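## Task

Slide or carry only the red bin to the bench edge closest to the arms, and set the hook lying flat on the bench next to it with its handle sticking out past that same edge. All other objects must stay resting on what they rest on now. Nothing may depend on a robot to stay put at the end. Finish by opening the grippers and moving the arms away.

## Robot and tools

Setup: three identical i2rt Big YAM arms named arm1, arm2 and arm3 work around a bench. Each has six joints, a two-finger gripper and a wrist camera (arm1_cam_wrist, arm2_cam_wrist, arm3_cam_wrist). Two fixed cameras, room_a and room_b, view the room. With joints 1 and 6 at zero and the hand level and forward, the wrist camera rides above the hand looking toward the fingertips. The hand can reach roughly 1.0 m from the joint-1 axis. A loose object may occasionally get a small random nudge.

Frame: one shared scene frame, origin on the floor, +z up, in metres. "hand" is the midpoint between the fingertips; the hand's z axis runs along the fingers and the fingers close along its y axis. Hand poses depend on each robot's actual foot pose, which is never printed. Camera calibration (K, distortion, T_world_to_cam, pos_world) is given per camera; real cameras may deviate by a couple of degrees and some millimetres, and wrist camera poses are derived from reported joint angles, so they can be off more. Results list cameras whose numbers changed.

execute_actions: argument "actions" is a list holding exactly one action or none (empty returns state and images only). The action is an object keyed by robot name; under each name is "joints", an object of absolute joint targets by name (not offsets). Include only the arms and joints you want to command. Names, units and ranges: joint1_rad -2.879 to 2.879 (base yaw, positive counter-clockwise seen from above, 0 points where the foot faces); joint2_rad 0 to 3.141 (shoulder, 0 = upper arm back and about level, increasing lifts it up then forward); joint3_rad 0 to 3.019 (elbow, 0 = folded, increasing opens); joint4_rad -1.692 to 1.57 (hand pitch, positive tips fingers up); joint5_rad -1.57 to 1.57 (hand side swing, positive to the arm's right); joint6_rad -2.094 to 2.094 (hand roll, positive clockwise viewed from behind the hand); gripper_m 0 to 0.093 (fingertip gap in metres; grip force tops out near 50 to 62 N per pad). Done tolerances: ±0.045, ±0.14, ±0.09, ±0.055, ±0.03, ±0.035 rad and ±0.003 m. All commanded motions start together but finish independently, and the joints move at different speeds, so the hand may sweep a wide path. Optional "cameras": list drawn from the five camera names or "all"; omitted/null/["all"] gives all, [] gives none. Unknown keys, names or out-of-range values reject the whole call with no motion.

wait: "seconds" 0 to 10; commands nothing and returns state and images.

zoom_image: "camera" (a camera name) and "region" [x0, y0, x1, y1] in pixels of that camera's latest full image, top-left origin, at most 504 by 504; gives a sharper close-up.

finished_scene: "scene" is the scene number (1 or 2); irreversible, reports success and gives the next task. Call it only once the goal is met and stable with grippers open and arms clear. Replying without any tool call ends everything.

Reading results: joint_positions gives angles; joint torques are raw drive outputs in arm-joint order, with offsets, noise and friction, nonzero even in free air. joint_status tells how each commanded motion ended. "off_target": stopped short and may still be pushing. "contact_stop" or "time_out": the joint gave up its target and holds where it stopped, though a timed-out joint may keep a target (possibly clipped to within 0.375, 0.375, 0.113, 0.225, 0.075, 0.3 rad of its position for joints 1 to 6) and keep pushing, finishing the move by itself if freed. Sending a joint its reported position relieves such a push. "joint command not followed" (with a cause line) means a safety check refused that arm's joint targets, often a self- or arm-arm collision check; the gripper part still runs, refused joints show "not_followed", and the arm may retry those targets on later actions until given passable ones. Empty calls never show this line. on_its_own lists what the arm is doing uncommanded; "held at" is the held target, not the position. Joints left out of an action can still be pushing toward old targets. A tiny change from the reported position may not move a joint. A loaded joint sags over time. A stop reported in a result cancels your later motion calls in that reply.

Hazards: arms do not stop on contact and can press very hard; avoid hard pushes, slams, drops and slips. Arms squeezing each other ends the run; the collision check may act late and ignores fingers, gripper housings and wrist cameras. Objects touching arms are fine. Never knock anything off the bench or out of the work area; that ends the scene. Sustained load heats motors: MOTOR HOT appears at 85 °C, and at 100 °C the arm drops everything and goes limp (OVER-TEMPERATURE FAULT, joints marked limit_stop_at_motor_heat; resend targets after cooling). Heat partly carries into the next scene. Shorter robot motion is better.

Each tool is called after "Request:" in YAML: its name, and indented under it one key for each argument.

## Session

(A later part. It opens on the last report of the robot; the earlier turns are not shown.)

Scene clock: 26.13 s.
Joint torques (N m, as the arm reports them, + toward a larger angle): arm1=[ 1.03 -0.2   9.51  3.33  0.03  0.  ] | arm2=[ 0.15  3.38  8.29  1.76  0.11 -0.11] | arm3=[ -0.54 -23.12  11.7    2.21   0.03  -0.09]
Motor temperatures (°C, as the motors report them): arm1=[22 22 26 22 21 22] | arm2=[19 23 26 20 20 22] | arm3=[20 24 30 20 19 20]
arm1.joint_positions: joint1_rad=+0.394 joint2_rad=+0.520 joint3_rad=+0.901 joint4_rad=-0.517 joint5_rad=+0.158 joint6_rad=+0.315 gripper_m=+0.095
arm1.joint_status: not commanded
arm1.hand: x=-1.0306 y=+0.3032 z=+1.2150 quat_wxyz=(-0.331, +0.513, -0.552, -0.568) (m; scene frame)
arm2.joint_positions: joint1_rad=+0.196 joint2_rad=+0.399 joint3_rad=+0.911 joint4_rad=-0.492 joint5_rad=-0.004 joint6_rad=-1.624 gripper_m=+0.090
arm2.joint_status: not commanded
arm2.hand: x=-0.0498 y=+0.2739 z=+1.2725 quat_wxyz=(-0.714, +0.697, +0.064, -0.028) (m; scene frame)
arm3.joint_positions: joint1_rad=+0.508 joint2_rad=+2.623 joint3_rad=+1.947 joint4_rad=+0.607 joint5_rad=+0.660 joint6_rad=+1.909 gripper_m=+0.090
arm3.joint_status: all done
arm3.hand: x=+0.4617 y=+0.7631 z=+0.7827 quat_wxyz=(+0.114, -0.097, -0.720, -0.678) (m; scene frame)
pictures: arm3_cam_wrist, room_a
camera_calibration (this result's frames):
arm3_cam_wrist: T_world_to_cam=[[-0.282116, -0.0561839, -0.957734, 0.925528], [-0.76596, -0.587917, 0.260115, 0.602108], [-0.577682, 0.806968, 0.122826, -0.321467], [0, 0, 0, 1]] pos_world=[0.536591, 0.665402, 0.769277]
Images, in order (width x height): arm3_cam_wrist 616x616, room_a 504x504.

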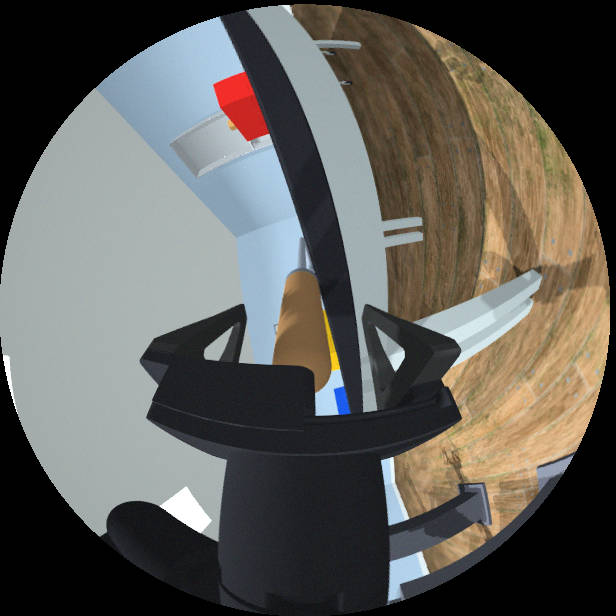

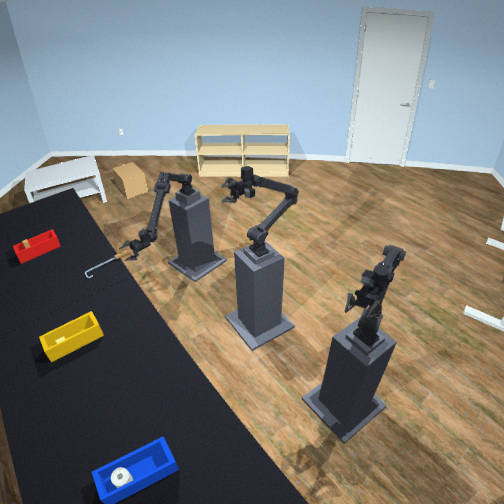

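Request:
execute_actions:
  actions:
    - {"arm3":{"joints":{"joint4_rad":0.645,"joint5_rad":0.635,"gripper_m":0.0}}}
  cameras: []

Request:
execute_actions:
  actions:
    - {"arm3":{"joints":{"joint2_rad":2.40,"joint6_rad":1.68}}}
  cameras: ["arm3_cam_wrist"]

Scene clock: 27.03 s.
Joint torques (N m, as the arm reports them, + toward a larger angle): arm1=[ 1.34 -0.67  9.59  3.47  0.05  0.  ] | arm2=[ 0.33  3.11  8.27  1.73  0.1  -0.13] | arm3=[ -0.34 -23.36  11.52   2.47  -0.11  -0.1 ]
Motor temperatures (°C, as the motors report them): arm1=[22 22 26 22 21 22] | arm2=[19 23 26 20 20 22] | arm3=[20 24 30 20 19 20]
arm1.joint_positions: joint1_rad=+0.394 joint2_rad=+0.520 joint3_rad=+0.901 joint4_rad=-0.517 joint5_rad=+0.158 joint6_rad=+0.315 gripper_m=+0.095
arm1.joint_status: not commanded
arm1.hand: x=-1.0306 y=+0.3032 z=+1.2150 quat_wxyz=(-0.331, +0.513, -0.552, -0.568) (m; scene frame)
arm2.joint_positions: joint1_rad=+0.196 joint2_rad=+0.399 joint3_rad=+0.911 joint4_rad=-0.492 joint5_rad=-0.004 joint6_rad=-1.624 gripper_m=+0.090
arm2.joint_status: not commanded
arm2.hand: x=-0.0498 y=+0.2739 z=+1.2725 quat_wxyz=(-0.714, +0.697, +0.064, -0.028) (m; scene frame)
arm3.joint_positions: joint1_rad=+0.508 joint2_rad=+2.625 joint3_rad=+1.949 joint4_rad=+0.624 joint5_rad=+0.637 joint6_rad=+1.910 gripper_m=+0.031
arm3.joint_status: gripper_m off_target (ended at +0.031, target +0.000); the others done
arm3.hand: x=+0.4576 y=+0.7633 z=+0.7856 quat_wxyz=(+0.127, -0.092, -0.716, -0.680) (m; scene frame)
pictures: none
No camera images: the call's "cameras" was empty. Leave "cameras" out to get every camera's image.

Scene clock: 28.60 s.
Joint torques (N m, as the arm reports them, + toward a larger angle): arm1=[ 2.29 -0.3   9.66  3.18  0.06  0.  ] | arm2=[ 0.28  3.37  8.29  1.77  0.1  -0.12] | arm3=[ -0.45 -26.72  12.21   2.54  -0.09  -0.34]
Motor temperatures (°C, as the motors report them): arm1=[22 22 26 22 21 22] | arm2=[19 23 26 20 20 22] | arm3=[20 24 30 20 19 20]
arm1.joint_positions: joint1_rad=+0.394 joint2_rad=+0.520 joint3_rad=+0.901 joint4_rad=-0.517 joint5_rad=+0.158 joint6_rad=+0.315 gripper_m=+0.095
arm1.joint_status: not commanded
arm1.hand: x=-1.0306 y=+0.3032 z=+1.2150 quat_wxyz=(-0.331, +0.513, -0.552, -0.568) (m; scene frame)
arm2.joint_positions: joint1_rad=+0.196 joint2_rad=+0.399 joint3_rad=+0.911 joint4_rad=-0.492 joint5_rad=-0.004 joint6_rad=-1.624 gripper_m=+0.090
arm2.joint_status: not commanded
arm2.hand: x=-0.0498 y=+0.2739 z=+1.2725 quat_wxyz=(-0.714, +0.697, +0.064, -0.028) (m; scene frame)
arm3.joint_positions: joint1_rad=+0.506 joint2_rad=+2.430 joint3_rad=+1.949 joint4_rad=+0.624 joint5_rad=+0.635 joint6_rad=+1.690 gripper_m=+0.031
arm3.joint_status: all done
arm3.hand: x=+0.4548 y=+0.7699 z=+0.9571 quat_wxyz=(+0.097, -0.052, -0.664, -0.740) (m; scene frame)
pictures: arm3_cam_wrist
camera_calibration (this result's frames):
arm3_cam_wrist: T_world_to_cam=[[-0.200843, 0.107572, -0.973699, 0.94321], [-0.77099, -0.630545, 0.0893698, 0.753952], [-0.604347, 0.768662, 0.209577, -0.393774], [0, 0, 0, 1]] pos_world=[0.532751, 0.676617, 0.933549]
Images, in order (width x height): arm3_cam_wrist 616x616.

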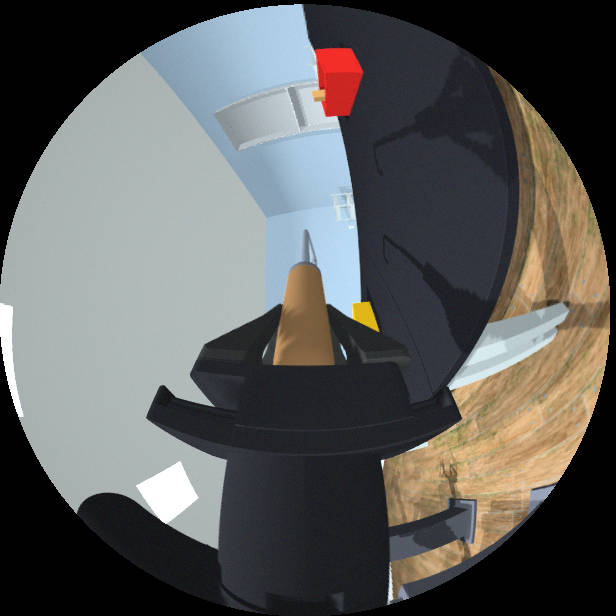

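Request:
execute_actions:
  actions:
    - {"arm3":{"joints":{"joint1_rad":-0.178,"joint2_rad":2.27,"joint3_rad":1.92,"joint4_rad":0.36,"joint5_rad":0,"joint6_rad":1.57}}}
  cameras: ["arm3_cam_wrist","room_a"]

Request:
zoom_image:
  camera: "room_a"
  region: [0, 180, 130, 280]

Request:
zoom_image:
  camera: "arm3_cam_wrist"
  region: [250, 170, 430, 320]

Scene clock: 31.73 s.
Joint torques (N m, as the arm reports them, + toward a larger angle): arm1=[ 1.04 -0.13  9.51  3.26  0.04 -0.04] | arm2=[ 0.45  3.19  8.28  1.82  0.1  -0.13] | arm3=[  0.53 -28.37  11.66   2.39  -0.1   -0.35]
Motor temperatures (°C, as the motors report them): arm1=[22 22 26 22 21 22] | arm2=[19 22 26 20 20 22] | arm3=[20 25 30 20 19 20]
arm1.joint_positions: joint1_rad=+0.394 joint2_rad=+0.520 joint3_rad=+0.901 joint4_rad=-0.517 joint5_rad=+0.158 joint6_rad=+0.315 gripper_m=+0.095
arm1.joint_status: not commanded
arm1.hand: x=-1.0306 y=+0.3032 z=+1.2150 quat_wxyz=(-0.331, +0.513, -0.552, -0.568) (m; scene frame)
arm2.joint_positions: joint1_rad=+0.196 joint2_rad=+0.399 joint3_rad=+0.911 joint4_rad=-0.492 joint5_rad=-0.004 joint6_rad=-1.624 gripper_m=+0.090
arm2.joint_status: not commanded
arm2.hand: x=-0.0498 y=+0.2739 z=+1.2725 quat_wxyz=(-0.714, +0.697, +0.064, -0.028) (m; scene frame)
arm3.joint_positions: joint1_rad=-0.182 joint2_rad=+2.321 joint3_rad=+1.892 joint4_rad=+0.347 joint5_rad=+0.001 joint6_rad=+1.581 gripper_m=+0.031
arm3.joint_status: all done
arm3.hand: x=+0.9490 y=+0.9324 z=+0.9567 quat_wxyz=(+0.006, -0.004, -0.736, -0.677) (m; scene frame)
pictures: arm3_cam_wrist, room_a
camera_calibration (this result's frames):
arm3_cam_wrist: T_world_to_cam=[[-0.00157896, -0.0764901, -0.997069, 1.02947], [-0.816274, -0.575872, 0.0454707, 1.27152], [-0.577662, 0.813954, -0.0615276, -0.0281754], [0, 0, 0, 1]] pos_world=[1.02326, 0.833909, 0.966905]
Images, in order (width x height): arm3_cam_wrist 616x616, room_a 504x504.

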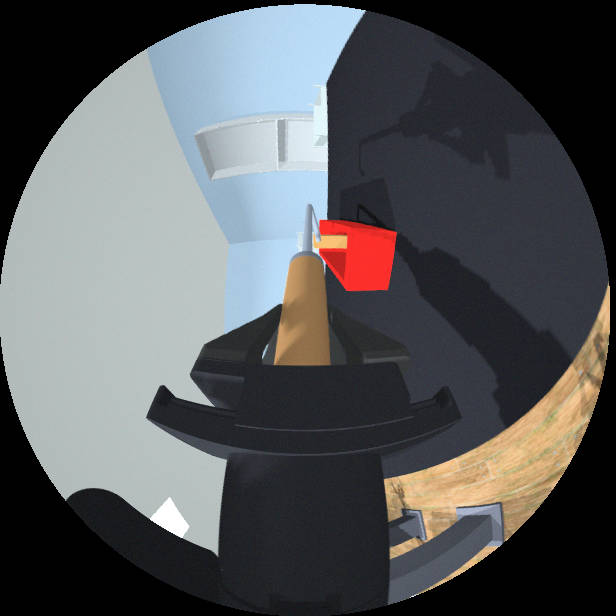

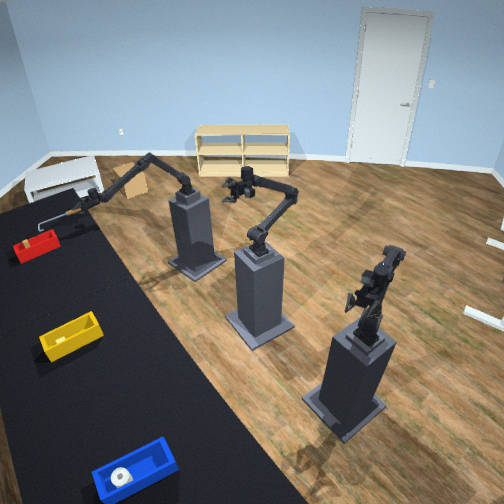

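Region (0, 180, 130, 280) of room_a's 504x504 image, scaled by 3.877, with more detail than that image has; it fills the top 388 rows of this view, and the rest is white.

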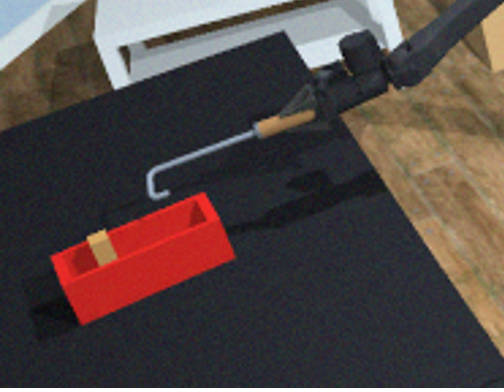

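Region (250, 170, 430, 320) of arm3_cam_wrist's 616x616 image, scaled by 2.800, with more detail than that image has.

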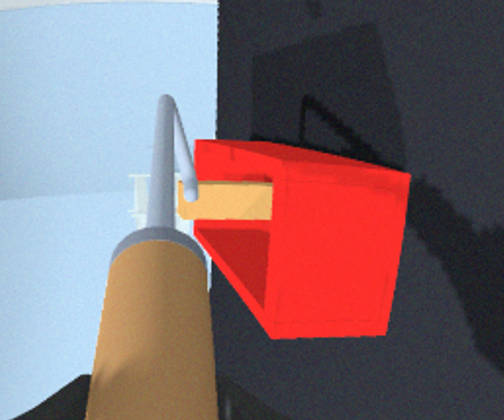

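Request:
execute_actions:
  actions: []

Scene clock: 32.37 s.
Joint torques (N m, as the arm reports them, + toward a larger angle): arm1=[ 1.75 -0.08  9.74  3.37  0.04 -0.02] | arm2=[ 0.36  3.31  8.31  1.78  0.12 -0.12] | arm3=[  0.11 -28.38  11.7    2.38  -0.09  -0.34]
Motor temperatures (°C, as the motors report them): arm1=[22 22 26 22 21 22] | arm2=[19 22 26 20 20 22] | arm3=[20 25 30 20 19 20]
arm1.joint_positions: joint1_rad=+0.394 joint2_rad=+0.520 joint3_rad=+0.901 joint4_rad=-0.517 joint5_rad=+0.158 joint6_rad=+0.315 gripper_m=+0.095
arm1.joint_status: not commanded
arm1.hand: x=-1.0306 y=+0.3032 z=+1.2150 quat_wxyz=(-0.331, +0.513, -0.552, -0.568) (m; scene frame)
arm2.joint_positions: joint1_rad=+0.196 joint2_rad=+0.399 joint3_rad=+0.911 joint4_rad=-0.492 joint5_rad=-0.004 joint6_rad=-1.624 gripper_m=+0.090
arm2.joint_status: not commanded
arm2.hand: x=-0.0498 y=+0.2739 z=+1.2725 quat_wxyz=(-0.714, +0.697, +0.064, -0.028) (m; scene frame)
arm3.joint_positions: joint1_rad=-0.182 joint2_rad=+2.321 joint3_rad=+1.892 joint4_rad=+0.347 joint5_rad=+0.001 joint6_rad=+1.581 gripper_m=+0.031
arm3.joint_status: all done
arm3.hand: x=+0.9490 y=+0.9324 z=+0.9567 quat_wxyz=(+0.006, -0.004, -0.736, -0.677) (m; scene frame)
pictures: arm1_cam_wrist, arm2_cam_wrist, arm3_cam_wrist, room_a, room_b
camera_calibration (this result's frames):
arm1_cam_wrist: T_world_to_cam=[[0.942658, 0.168536, -0.288082, 1.27076], [-0.0785312, -0.726908, -0.682229, 0.975548], [-0.324389, 0.665733, -0.671991, 0.403972], [0, 0, 0, 1]] pos_world=[-0.990238, 0.226028, 1.3031]
arm2_cam_wrist: T_world_to_cam=[[-0.0442864, -0.0148108, 0.998909, -1.27035], [0.879145, -0.475484, 0.0319267, 0.14], [0.474492, 0.8796, 0.0340783, -0.133527], [0, 0, 0, 1]] pos_world=[-0.115982, 0.165203, 1.26904]
arm3_cam_wrist: T_world_to_cam=[[-0.00157896, -0.0764901, -0.997069, 1.02947], [-0.816274, -0.575872, 0.0454707, 1.27152], [-0.577662, 0.813954, -0.0615276, -0.0281754], [0, 0, 0, 1]] pos_world=[1.02326, 0.833909, 0.966905]
Images, in order (width x height): arm1_cam_wrist 616x616, arm2_cam_wrist 616x616, arm3_cam_wrist 616x616, room_a 504x504, room_b 504x504.

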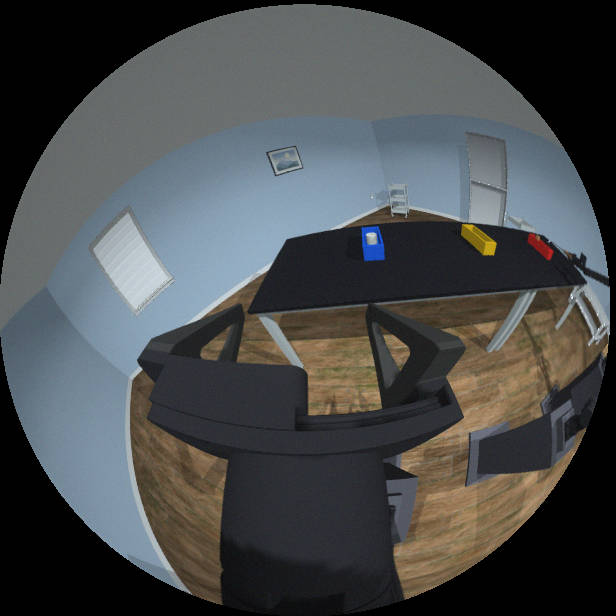

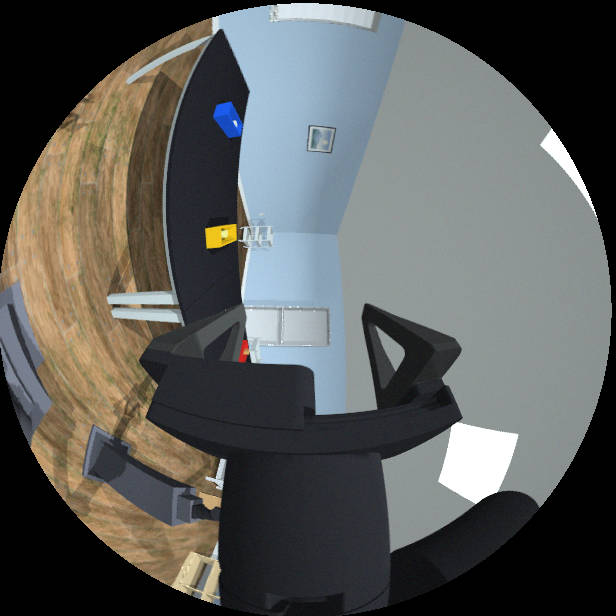

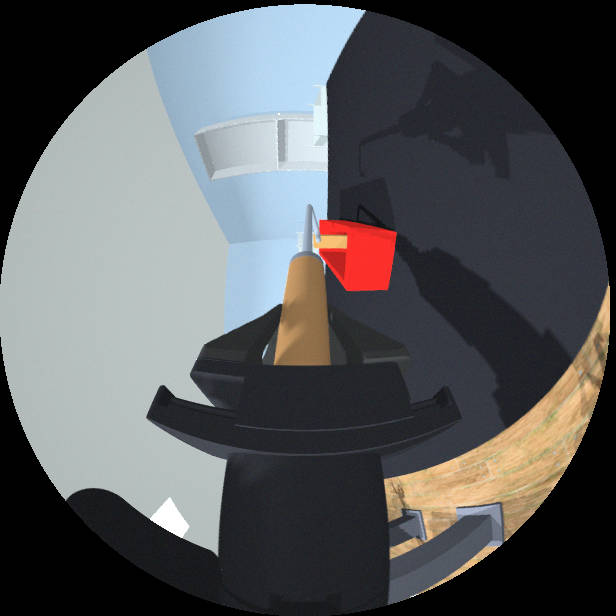

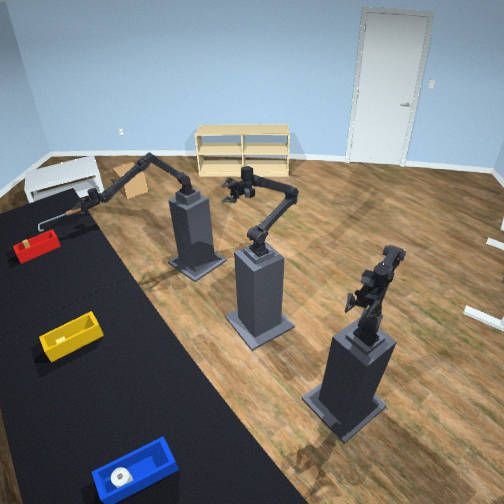

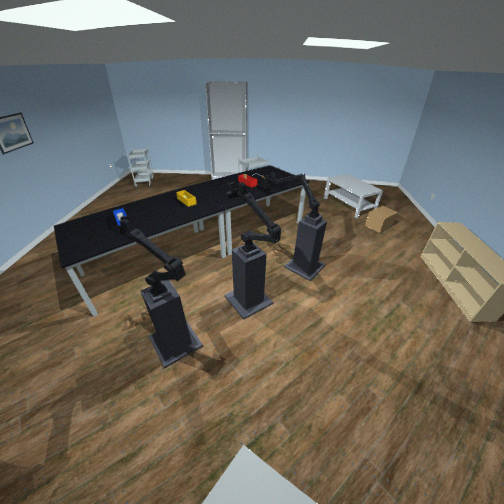

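Request:
execute_actions:
  actions:
    - {"arm3":{"joints":{"joint5_rad":-0.13,"joint6_rad":0.85}}}
  cameras: ["arm3_cam_wrist","room_a"]

Request:
zoom_image:
  camera: "room_a"
  region: [0, 170, 120, 280]

Scene clock: 34.30 s.
Joint torques (N m, as the arm reports them, + toward a larger angle): arm1=[0.95 0.16 9.3  3.54 0.06 0.01] | arm2=[ 0.19  3.4   8.28  1.69  0.1  -0.12] | arm3=[  0.17 -28.02  11.77   2.42  -0.04  -0.38]
Motor temperatures (°C, as the motors report them): arm1=[22 22 26 22 21 22] | arm2=[19 22 26 20 20 22] | arm3=[20 25 30 20 19 20]
arm1.joint_positions: joint1_rad=+0.394 joint2_rad=+0.520 joint3_rad=+0.901 joint4_rad=-0.517 joint5_rad=+0.158 joint6_rad=+0.315 gripper_m=+0.095
arm1.joint_status: not commanded
arm1.hand: x=-1.0306 y=+0.3032 z=+1.2150 quat_wxyz=(-0.331, +0.513, -0.552, -0.568) (m; scene frame)
arm2.joint_positions: joint1_rad=+0.196 joint2_rad=+0.399 joint3_rad=+0.911 joint4_rad=-0.492 joint5_rad=-0.004 joint6_rad=-1.624 gripper_m=+0.090
arm2.joint_status: not commanded
arm2.hand: x=-0.0498 y=+0.2739 z=+1.2725 quat_wxyz=(-0.714, +0.697, +0.064, -0.028) (m; scene frame)
arm3.joint_positions: joint1_rad=-0.178 joint2_rad=+2.321 joint3_rad=+1.892 joint4_rad=+0.347 joint5_rad=-0.129 joint6_rad=+0.867 gripper_m=+0.031
arm3.joint_status: all done
arm3.hand: x=+0.9231 y=+0.9308 z=+0.9569 quat_wxyz=(-0.184, +0.295, -0.673, -0.652) (m; scene frame)
pictures: arm3_cam_wrist, room_a
camera_calibration (this result's frames):
arm3_cam_wrist: T_world_to_cam=[[0.646948, 0.0332663, -0.761808, 0.103612], [-0.531742, -0.696382, -0.481978, 1.60364], [-0.546543, 0.7169, -0.432834, 0.375092], [0, 0, 0, 1]] pos_world=[0.990696, 0.844396, 1.01421]
Images, in order (width x height): arm3_cam_wrist 616x616, room_a 504x504.

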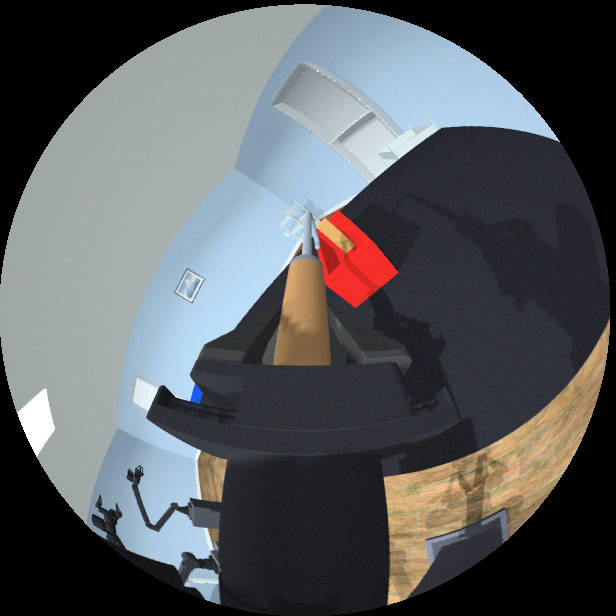

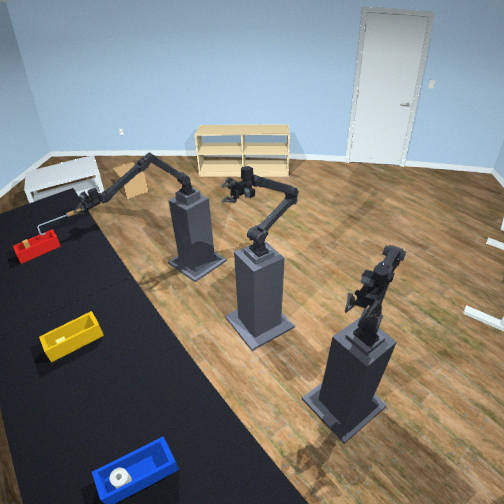

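Region (0, 170, 120, 280) of room_a's 504x504 image, scaled by 4.200, with more detail than that image has; it fills the top 462 rows of this view, and the rest is white.

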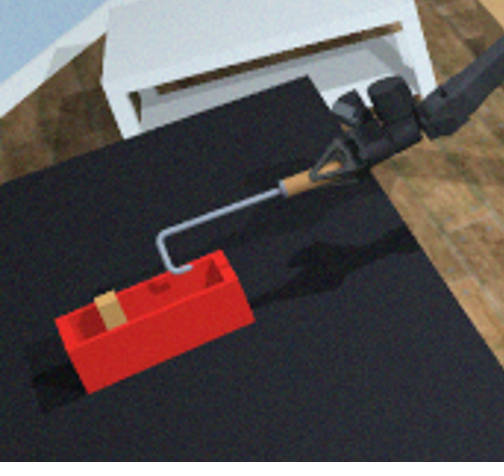

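Request:
execute_actions:
  actions:
    - {"arm3":{"joints":{"joint5_rad":-0.09,"joint2_rad":2.39}}}
  cameras: ["arm3_cam_wrist","room_a"]

Request:
zoom_image:
  camera: "room_a"
  region: [0, 170, 120, 280]

Scene clock: 36.80 s.
Joint torques (N m, as the arm reports them, + toward a larger angle): arm1=[ 0.51 -0.54  9.55  3.23  0.02 -0.03] | arm2=[ 0.07  3.29  8.25  1.82  0.11 -0.12] | arm3=[ -0.07 -26.57  11.36   2.4   -0.09  -0.27]
Motor temperatures (°C, as the motors report them): arm1=[22 22 26 22 21 22] | arm2=[19 22 26 20 20 22] | arm3=[20 25 31 20 19 20]
arm1.joint_positions: joint1_rad=+0.394 joint2_rad=+0.520 joint3_rad=+0.901 joint4_rad=-0.517 joint5_rad=+0.158 joint6_rad=+0.315 gripper_m=+0.095
arm1.joint_status: not commanded
arm1.hand: x=-1.0306 y=+0.3032 z=+1.2150 quat_wxyz=(-0.331, +0.513, -0.552, -0.568) (m; scene frame)
arm2.joint_positions: joint1_rad=+0.196 joint2_rad=+0.399 joint3_rad=+0.911 joint4_rad=-0.492 joint5_rad=-0.004 joint6_rad=-1.624 gripper_m=+0.090
arm2.joint_status: not commanded
arm2.hand: x=-0.0498 y=+0.2739 z=+1.2725 quat_wxyz=(-0.714, +0.697, +0.064, -0.028) (m; scene frame)
arm3.joint_positions: joint1_rad=-0.178 joint2_rad=+2.412 joint3_rad=+1.892 joint4_rad=+0.347 joint5_rad=-0.089 joint6_rad=+0.856 gripper_m=+0.031
arm3.joint_status: all done
arm3.hand: x=+0.9289 y=+0.9325 z=+0.8747 quat_wxyz=(-0.188, +0.296, -0.706, -0.615) (m; scene frame)
pictures: arm3_cam_wrist, room_a
camera_calibration (this result's frames):
arm3_cam_wrist: T_world_to_cam=[[0.658605, -0.0594711, -0.750135, 0.102603], [-0.551043, -0.716975, -0.426964, 1.55726], [-0.512436, 0.694558, -0.504974, 0.393748], [0, 0, 0, 1]] pos_world=[0.992316, 0.84914, 0.940695]
Images, in order (width x height): arm3_cam_wrist 616x616, room_a 504x504.

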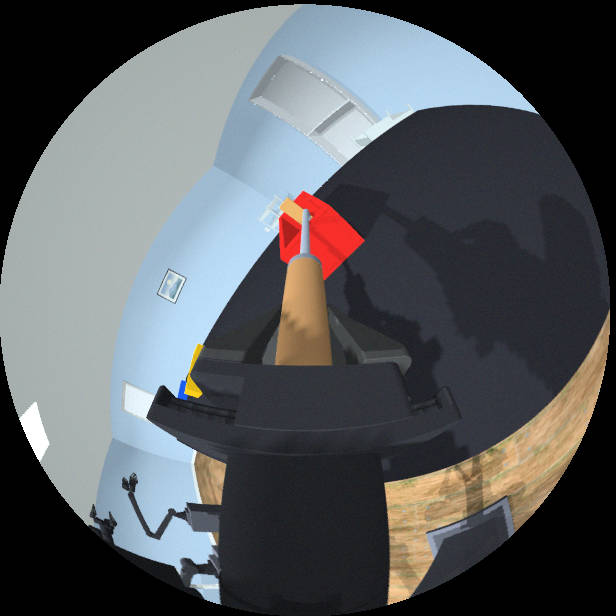

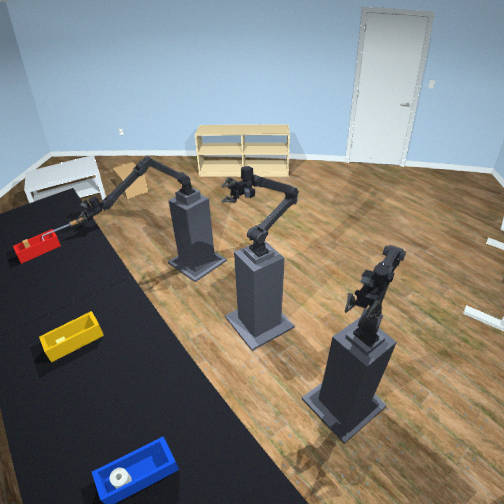

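Region (0, 170, 120, 280) of room_a's 504x504 image, scaled by 4.200, with more detail than that image has; it fills the top 462 rows of this view, and the rest is white.

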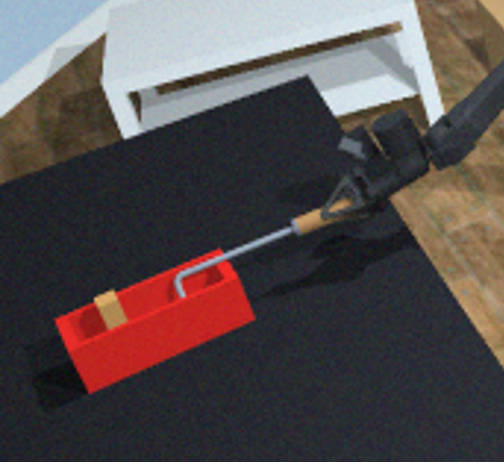

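Request:
execute_actions:
  actions:
    - {"arm3":{"joints":{"joint2_rad":2.105,"joint3_rad":1.43,"joint4_rad":0.58}}}
  cameras: ["room_a"]

Request:
zoom_image:
  camera: "room_a"
  region: [0, 160, 140, 280]

Scene clock: 38.30 s.
Joint torques (N m, as the arm reports them, + toward a larger angle): arm1=[ 0.84  0.26  9.48  3.55  0.05 -0.02] | arm2=[ 0.07  3.29  8.27  1.77  0.11 -0.12] | arm3=[ -0.09 -22.19   9.94   3.88  -0.05  -0.27]
Motor temperatures (°C, as the motors report them): arm1=[22 22 27 22 21 22] | arm2=[19 22 26 20 20 22] | arm3=[20 25 31 20 19 20]
arm1.joint_positions: joint1_rad=+0.394 joint2_rad=+0.520 joint3_rad=+0.901 joint4_rad=-0.517 joint5_rad=+0.158 joint6_rad=+0.315 gripper_m=+0.095
arm1.joint_status: not commanded
arm1.hand: x=-1.0306 y=+0.3032 z=+1.2150 quat_wxyz=(-0.331, +0.513, -0.552, -0.568) (m; scene frame)
arm2.joint_positions: joint1_rad=+0.196 joint2_rad=+0.399 joint3_rad=+0.911 joint4_rad=-0.492 joint5_rad=-0.004 joint6_rad=-1.624 gripper_m=+0.090
arm2.joint_status: not commanded
arm2.hand: x=-0.0498 y=+0.2739 z=+1.2725 quat_wxyz=(-0.714, +0.697, +0.064, -0.028) (m; scene frame)
arm3.joint_positions: joint1_rad=-0.178 joint2_rad=+2.126 joint3_rad=+1.409 joint4_rad=+0.528 joint5_rad=-0.090 joint6_rad=+0.856 gripper_m=+0.031
arm3.joint_status: all done
arm3.hand: x=+0.9301 y=+0.8180 z=+0.8941 quat_wxyz=(-0.186, +0.298, -0.711, -0.610) (m; scene frame)
pictures: room_a
Images, in order (width x height): room_a 504x504.

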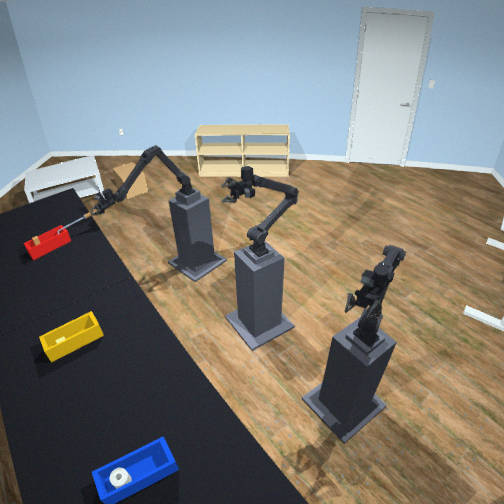

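Region (0, 160, 140, 280) of room_a's 504x504 image, scaled by 3.600, with more detail than that image has; it fills the top 432 rows of this view, and the rest is white.

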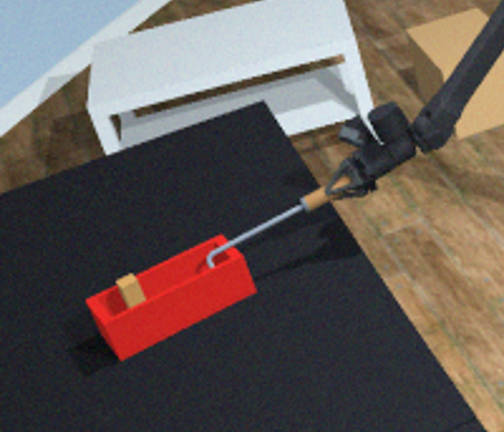

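Request:
execute_actions:
  actions:
    - {"arm3":{"joints":{"joint2_rad":1.88,"joint3_rad":1.0,"joint4_rad":0.79}}}
  cameras: ["room_a"]

Request:
zoom_image:
  camera: "room_a"
  region: [20, 160, 160, 280]

Scene clock: 39.67 s.
Joint torques (N m, as the arm reports them, + toward a larger angle): arm1=[ 1.73  0.25  9.53  3.33  0.09 -0.02] | arm2=[ 0.06  3.32  8.3   1.78  0.1  -0.11] | arm3=[  0.34 -17.4    8.66   3.95  -0.01  -0.27]
Motor temperatures (°C, as the motors report them): arm1=[22 22 27 22 21 22] | arm2=[19 22 26 20 20 22] | arm3=[20 25 30 20 19 20]
arm1.joint_positions: joint1_rad=+0.394 joint2_rad=+0.520 joint3_rad=+0.901 joint4_rad=-0.517 joint5_rad=+0.158 joint6_rad=+0.315 gripper_m=+0.095
arm1.joint_status: not commanded
arm1.hand: x=-1.0306 y=+0.3032 z=+1.2150 quat_wxyz=(-0.331, +0.513, -0.552, -0.568) (m; scene frame)
arm2.joint_positions: joint1_rad=+0.196 joint2_rad=+0.399 joint3_rad=+0.911 joint4_rad=-0.492 joint5_rad=-0.004 joint6_rad=-1.624 gripper_m=+0.090
arm2.joint_status: not commanded
arm2.hand: x=-0.0498 y=+0.2739 z=+1.2725 quat_wxyz=(-0.714, +0.697, +0.064, -0.028) (m; scene frame)
arm3.joint_positions: joint1_rad=-0.178 joint2_rad=+1.897 joint3_rad=+0.981 joint4_rad=+0.738 joint5_rad=-0.090 joint6_rad=+0.856 gripper_m=+0.031
arm3.joint_status: all done
arm3.hand: x=+0.9308 y=+0.6915 z=+0.8958 quat_wxyz=(-0.188, +0.297, -0.707, -0.613) (m; scene frame)
pictures: room_a
Images, in order (width x height): room_a 504x504.

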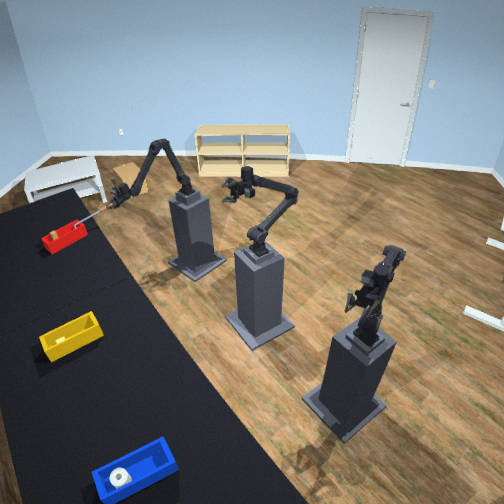

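Region (20, 160, 160, 280) of room_a's 504x504 image, scaled by 3.600, with more detail than that image has; it fills the top 432 rows of this view, and the rest is white.

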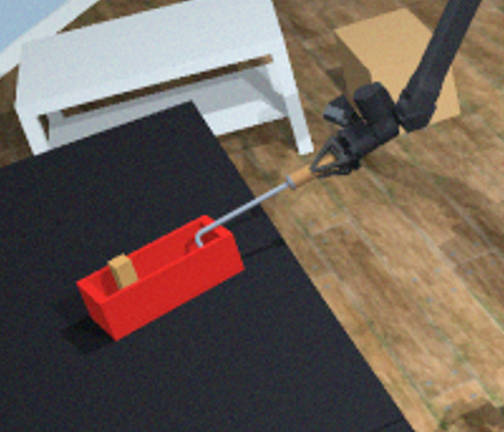

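Request:
execute_actions:
  actions:
    - {"arm3":{"joints":{"joint2_rad":1.74,"joint3_rad":0.76,"joint4_rad":0.89,"joint5_rad":-0.11}}}
  cameras: ["room_a","arm3_cam_wrist"]

Request:
zoom_image:
  camera: "room_a"
  region: [20, 160, 160, 280]

Scene clock: 40.73 s.
Joint torques (N m, as the arm reports them, + toward a larger angle): arm1=[ 0.73  0.12  9.73  3.45  0.02 -0.02] | arm2=[ 0.16  3.49  8.29  1.76  0.1  -0.13] | arm3=[  0.14 -14.84   7.41   3.99  -0.09  -0.27]
Motor temperatures (°C, as the motors report them): arm1=[22 22 27 22 21 22] | arm2=[19 22 26 20 20 22] | arm3=[20 25 30 20 19 20]
arm1.joint_positions: joint1_rad=+0.394 joint2_rad=+0.520 joint3_rad=+0.901 joint4_rad=-0.517 joint5_rad=+0.158 joint6_rad=+0.315 gripper_m=+0.095
arm1.joint_status: not commanded
arm1.hand: x=-1.0306 y=+0.3032 z=+1.2150 quat_wxyz=(-0.331, +0.513, -0.552, -0.568) (m; scene frame)
arm2.joint_positions: joint1_rad=+0.196 joint2_rad=+0.399 joint3_rad=+0.911 joint4_rad=-0.492 joint5_rad=-0.004 joint6_rad=-1.624 gripper_m=+0.090
arm2.joint_status: not commanded
arm2.hand: x=-0.0498 y=+0.2739 z=+1.2725 quat_wxyz=(-0.714, +0.697, +0.064, -0.028) (m; scene frame)
arm3.joint_positions: joint1_rad=-0.178 joint2_rad=+1.765 joint3_rad=+0.748 joint4_rad=+0.836 joint5_rad=-0.109 joint6_rad=+0.856 gripper_m=+0.031
arm3.joint_status: all done
arm3.hand: x=+0.9283 y=+0.6136 z=+0.8952 quat_wxyz=(-0.180, +0.303, -0.706, -0.615) (m; scene frame)
pictures: arm3_cam_wrist, room_a
camera_calibration (this result's frames):
arm3_cam_wrist: T_world_to_cam=[[0.657678, -0.0521291, -0.751493, 0.0970358], [-0.537929, -0.730868, -0.420077, 1.32725], [-0.527344, 0.680525, -0.508718, 0.651095], [0, 0, 0, 1]] pos_world=[0.993501, 0.53202, 0.961694]
Images, in order (width x height): arm3_cam_wrist 616x616, room_a 504x504.

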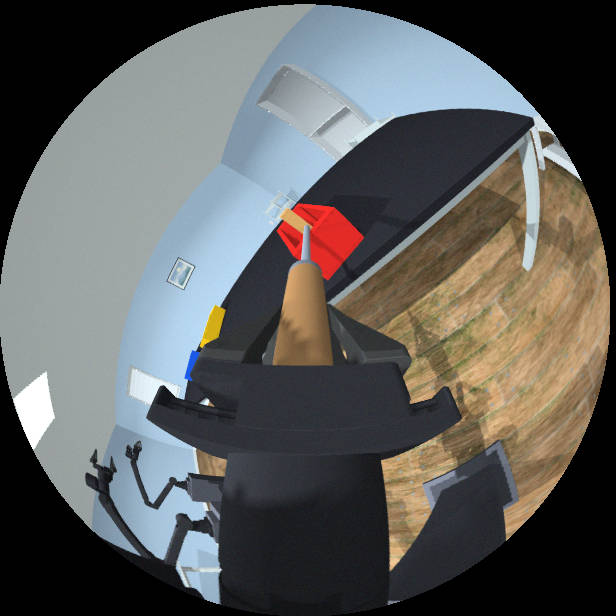

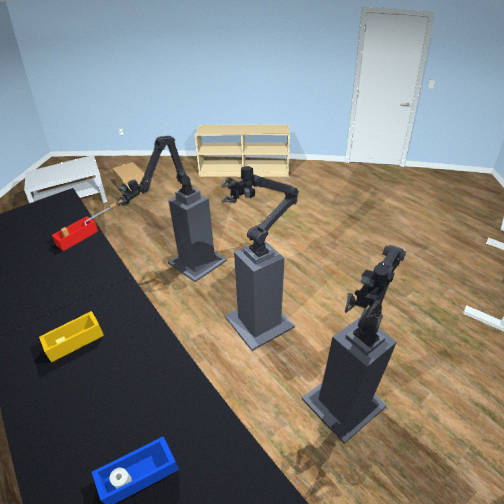

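Region (20, 160, 160, 280) of room_a's 504x504 image, scaled by 3.600, with more detail than that image has; it fills the top 432 rows of this view, and the rest is white.

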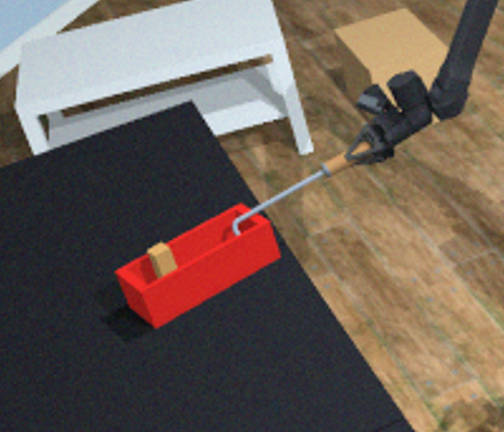

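Request:
zoom_image:
  camera: "arm3_cam_wrist"
  region: [270, 180, 410, 320]

Region (270, 180, 410, 320) of arm3_cam_wrist's 616x616 image, scaled by 3.600, with more detail than that image has.

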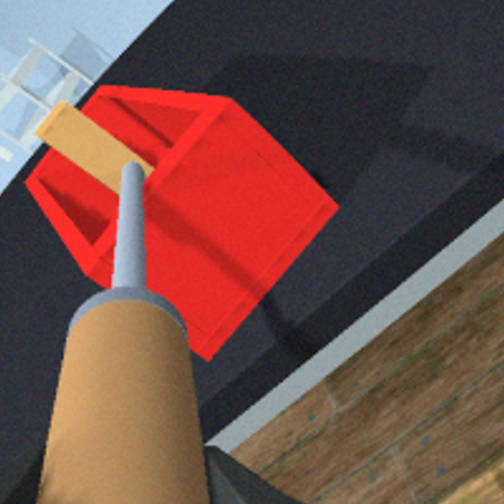

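Request:
execute_actions:
  actions:
    - {"arm3":{"joints":{"joint5_rad":0.02}}}
  cameras: []

Request:
execute_actions:
  actions:
    - {"arm3":{"joints":{"joint2_rad":1.69,"joint3_rad":0.69,"joint4_rad":0.92}}}
  cameras: ["room_a","arm3_cam_wrist"]

Request:
zoom_image:
  camera: "room_a"
  region: [20, 160, 160, 280]

Request:
zoom_image:
  camera: "arm3_cam_wrist"
  region: [270, 180, 410, 320]

Scene clock: 42.03 s.
Joint torques (N m, as the arm reports them, + toward a larger angle): arm1=[ 0.67  0.23  9.55  3.25  0.03 -0.01] | arm2=[ 0.26  3.42  8.29  1.77  0.12 -0.12] | arm3=[ -0.14 -14.79   7.31   3.81   0.23  -0.27]
Motor temperatures (°C, as the motors report them): arm1=[22 22 27 22 21 22] | arm2=[19 22 26 20 20 22] | arm3=[20 25 30 20 19 20]
arm1.joint_positions: joint1_rad=+0.394 joint2_rad=+0.520 joint3_rad=+0.901 joint4_rad=-0.517 joint5_rad=+0.158 joint6_rad=+0.315 gripper_m=+0.095
arm1.joint_status: not commanded
arm1.hand: x=-1.0306 y=+0.3032 z=+1.2150 quat_wxyz=(-0.331, +0.513, -0.552, -0.568) (m; scene frame)
arm2.joint_positions: joint1_rad=+0.196 joint2_rad=+0.399 joint3_rad=+0.911 joint4_rad=-0.492 joint5_rad=-0.004 joint6_rad=-1.624 gripper_m=+0.090
arm2.joint_status: not commanded
arm2.hand: x=-0.0498 y=+0.2739 z=+1.2725 quat_wxyz=(-0.714, +0.697, +0.064, -0.028) (m; scene frame)
arm3.joint_positions: joint1_rad=-0.175 joint2_rad=+1.765 joint3_rad=+0.748 joint4_rad=+0.841 joint5_rad=+0.015 joint6_rad=+0.856 gripper_m=+0.031
arm3.joint_status: all done
arm3.hand: x=+0.9479 y=+0.6150 z=+0.8963 quat_wxyz=(-0.225, +0.266, -0.719, -0.601) (m; scene frame)
pictures: none
No camera images: the call's "cameras" was empty. Leave "cameras" out to get every camera's image.

Scene clock: 43.77 s.
Joint torques (N m, as the arm reports them, + toward a larger angle): arm1=[ 1.01 -0.92  9.34  3.27  0.04 -0.06] | arm2=[ 0.07  3.45  8.27  1.71  0.11 -0.12] | arm3=[ -0.24 -14.42   7.25   4.07   0.11  -0.25]
Motor temperatures (°C, as the motors report them): arm1=[22 22 27 22 21 22] | arm2=[19 22 26 20 20 22] | arm3=[20 25 30 20 19 20]
arm1.joint_positions: joint1_rad=+0.394 joint2_rad=+0.520 joint3_rad=+0.901 joint4_rad=-0.517 joint5_rad=+0.158 joint6_rad=+0.315 gripper_m=+0.095
arm1.joint_status: not commanded
arm1.hand: x=-1.0306 y=+0.3032 z=+1.2150 quat_wxyz=(-0.331, +0.513, -0.552, -0.568) (m; scene frame)
arm2.joint_positions: joint1_rad=+0.196 joint2_rad=+0.399 joint3_rad=+0.911 joint4_rad=-0.492 joint5_rad=-0.004 joint6_rad=-1.624 gripper_m=+0.090
arm2.joint_status: not commanded
arm2.hand: x=-0.0498 y=+0.2739 z=+1.2725 quat_wxyz=(-0.714, +0.697, +0.064, -0.028) (m; scene frame)
arm3.joint_positions: joint1_rad=-0.175 joint2_rad=+1.720 joint3_rad=+0.677 joint4_rad=+0.864 joint5_rad=+0.017 joint6_rad=+0.856 gripper_m=+0.031
arm3.joint_status: joint4_rad time_out (moved +0.024 of +0.079); the others done
arm3.on_its_own: joint4_rad reads +0.864 and still pushes toward +0.920 since a time_out
arm3.hand: x=+0.9486 y=+0.5898 z=+0.8961 quat_wxyz=(-0.226, +0.266, -0.720, -0.600) (m; scene frame)
pictures: arm3_cam_wrist, room_a
camera_calibration (this result's frames):
arm3_cam_wrist: T_world_to_cam=[[0.6634, -0.131363, -0.736644, 0.111091], [-0.612883, -0.660172, -0.434219, 1.36326], [-0.429272, 0.739538, -0.518469, 0.559347], [0, 0, 0, 1]] pos_world=[1.00193, 0.500922, 0.963792]
Images, in order (width x height): arm3_cam_wrist 616x616, room_a 504x504.

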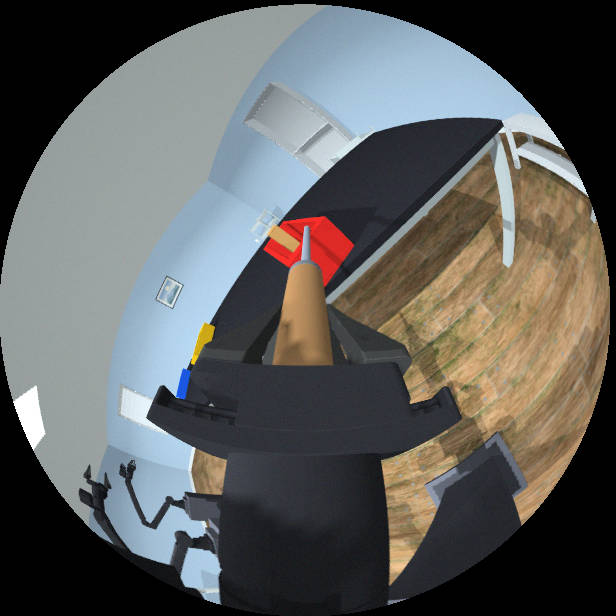

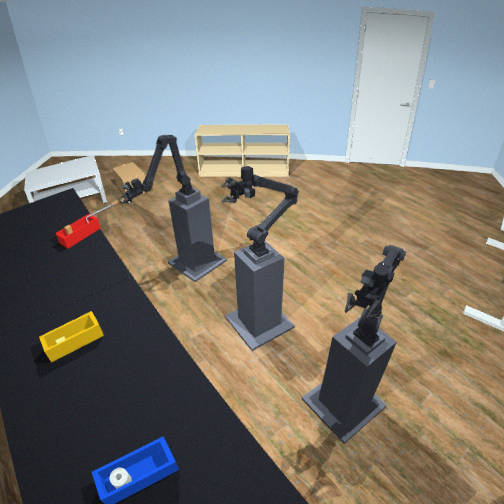

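Region (20, 160, 160, 280) of room_a's 504x504 image, scaled by 3.600, with more detail than that image has; it fills the top 432 rows of this view, and the rest is white.

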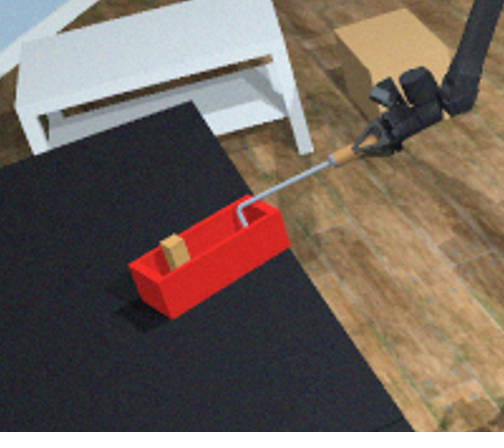

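Region (270, 180, 410, 320) of arm3_cam_wrist's 616x616 image, scaled by 3.600, with more detail than that image has.

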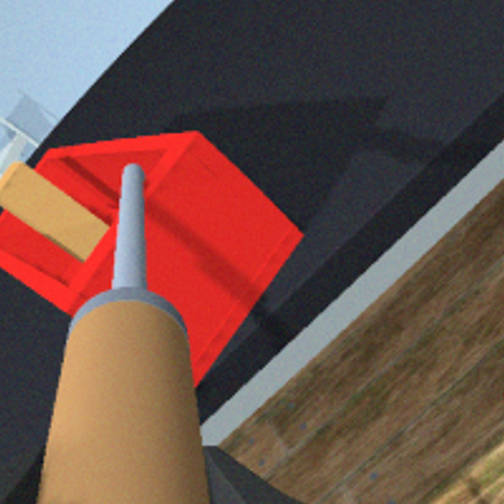

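Request:
execute_actions:
  actions:
    - {"arm3":{"joints":{"joint5_rad":-0.17,"joint4_rad":0.88}}}
  cameras: ["room_a","arm3_cam_wrist"]

Request:
zoom_image:
  camera: "room_a"
  region: [20, 160, 160, 280]

Request:
zoom_image:
  camera: "arm3_cam_wrist"
  region: [270, 180, 410, 320]

Scene clock: 44.80 s.
Joint torques (N m, as the arm reports them, + toward a larger angle): arm1=[ 1.32 -0.6   9.42  3.4   0.06  0.  ] | arm2=[ 0.37  3.27  8.27  1.8   0.11 -0.13] | arm3=[ -0.45 -14.26   7.24   2.55  -0.18  -0.26]
Motor temperatures (°C, as the motors report them): arm1=[22 22 27 22 21 22] | arm2=[19 22 26 20 20 22] | arm3=[20 25 30 20 19 20]
arm1.joint_positions: joint1_rad=+0.394 joint2_rad=+0.520 joint3_rad=+0.901 joint4_rad=-0.517 joint5_rad=+0.158 joint6_rad=+0.315 gripper_m=+0.095
arm1.joint_status: not commanded
arm1.hand: x=-1.0306 y=+0.3032 z=+1.2150 quat_wxyz=(-0.331, +0.513, -0.552, -0.568) (m; scene frame)
arm2.joint_positions: joint1_rad=+0.196 joint2_rad=+0.399 joint3_rad=+0.911 joint4_rad=-0.492 joint5_rad=-0.004 joint6_rad=-1.624 gripper_m=+0.090
arm2.joint_status: not commanded
arm2.hand: x=-0.0498 y=+0.2739 z=+1.2725 quat_wxyz=(-0.714, +0.697, +0.064, -0.028) (m; scene frame)
arm3.joint_positions: joint1_rad=-0.177 joint2_rad=+1.720 joint3_rad=+0.676 joint4_rad=+0.864 joint5_rad=-0.167 joint6_rad=+0.855 gripper_m=+0.031
arm3.joint_status: all done
arm3.hand: x=+0.9181 y=+0.5869 z=+0.8964 quat_wxyz=(-0.159, +0.320, -0.697, -0.622) (m; scene frame)
pictures: arm3_cam_wrist, room_a
camera_calibration (this result's frames):
arm3_cam_wrist: T_world_to_cam=[[0.65191, -0.012942, -0.758186, 0.0914593], [-0.498734, -0.760485, -0.415845, 1.28037], [-0.571207, 0.649226, -0.502222, 0.717292], [0, 0, 0, 1]] pos_world=[0.988663, 0.509201, 0.962018]
Images, in order (width x height): arm3_cam_wrist 616x616, room_a 504x504.

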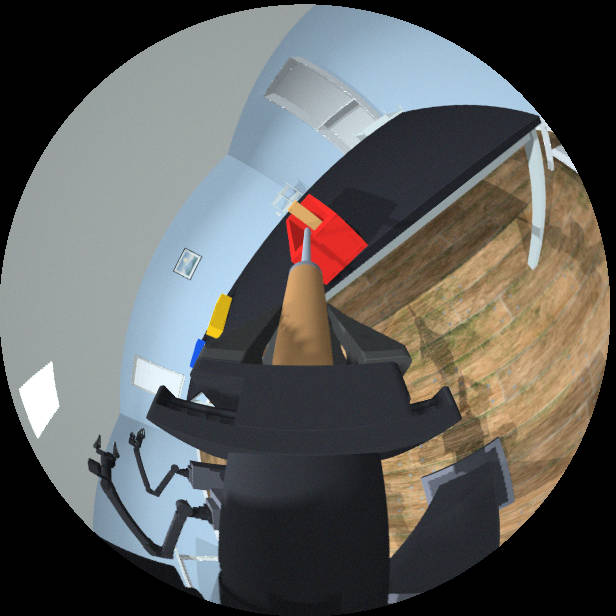

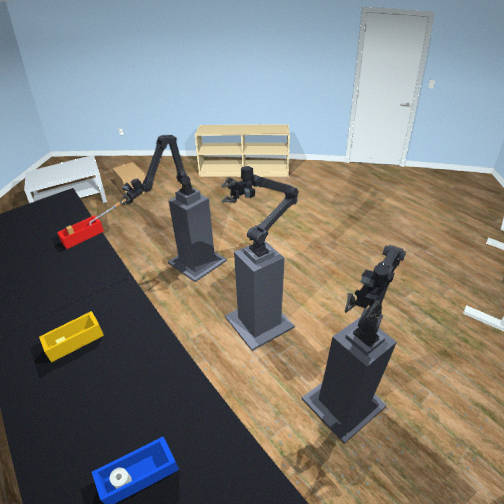

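Region (20, 160, 160, 280) of room_a's 504x504 image, scaled by 3.600, with more detail than that image has; it fills the top 432 rows of this view, and the rest is white.

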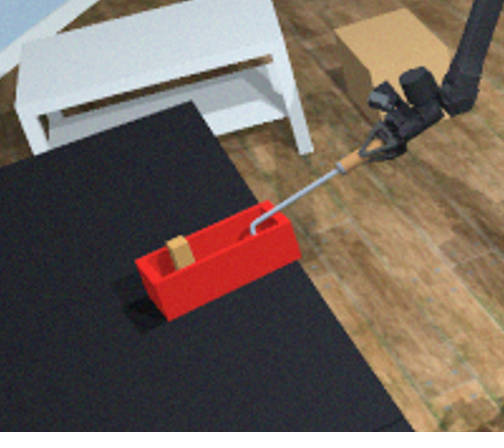

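Region (270, 180, 410, 320) of arm3_cam_wrist's 616x616 image, scaled by 3.600, with more detail than that image has.

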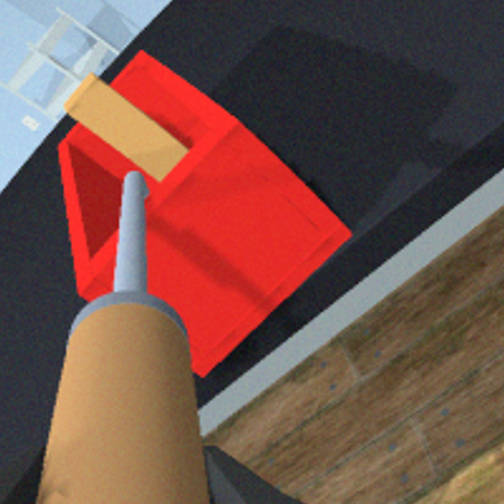

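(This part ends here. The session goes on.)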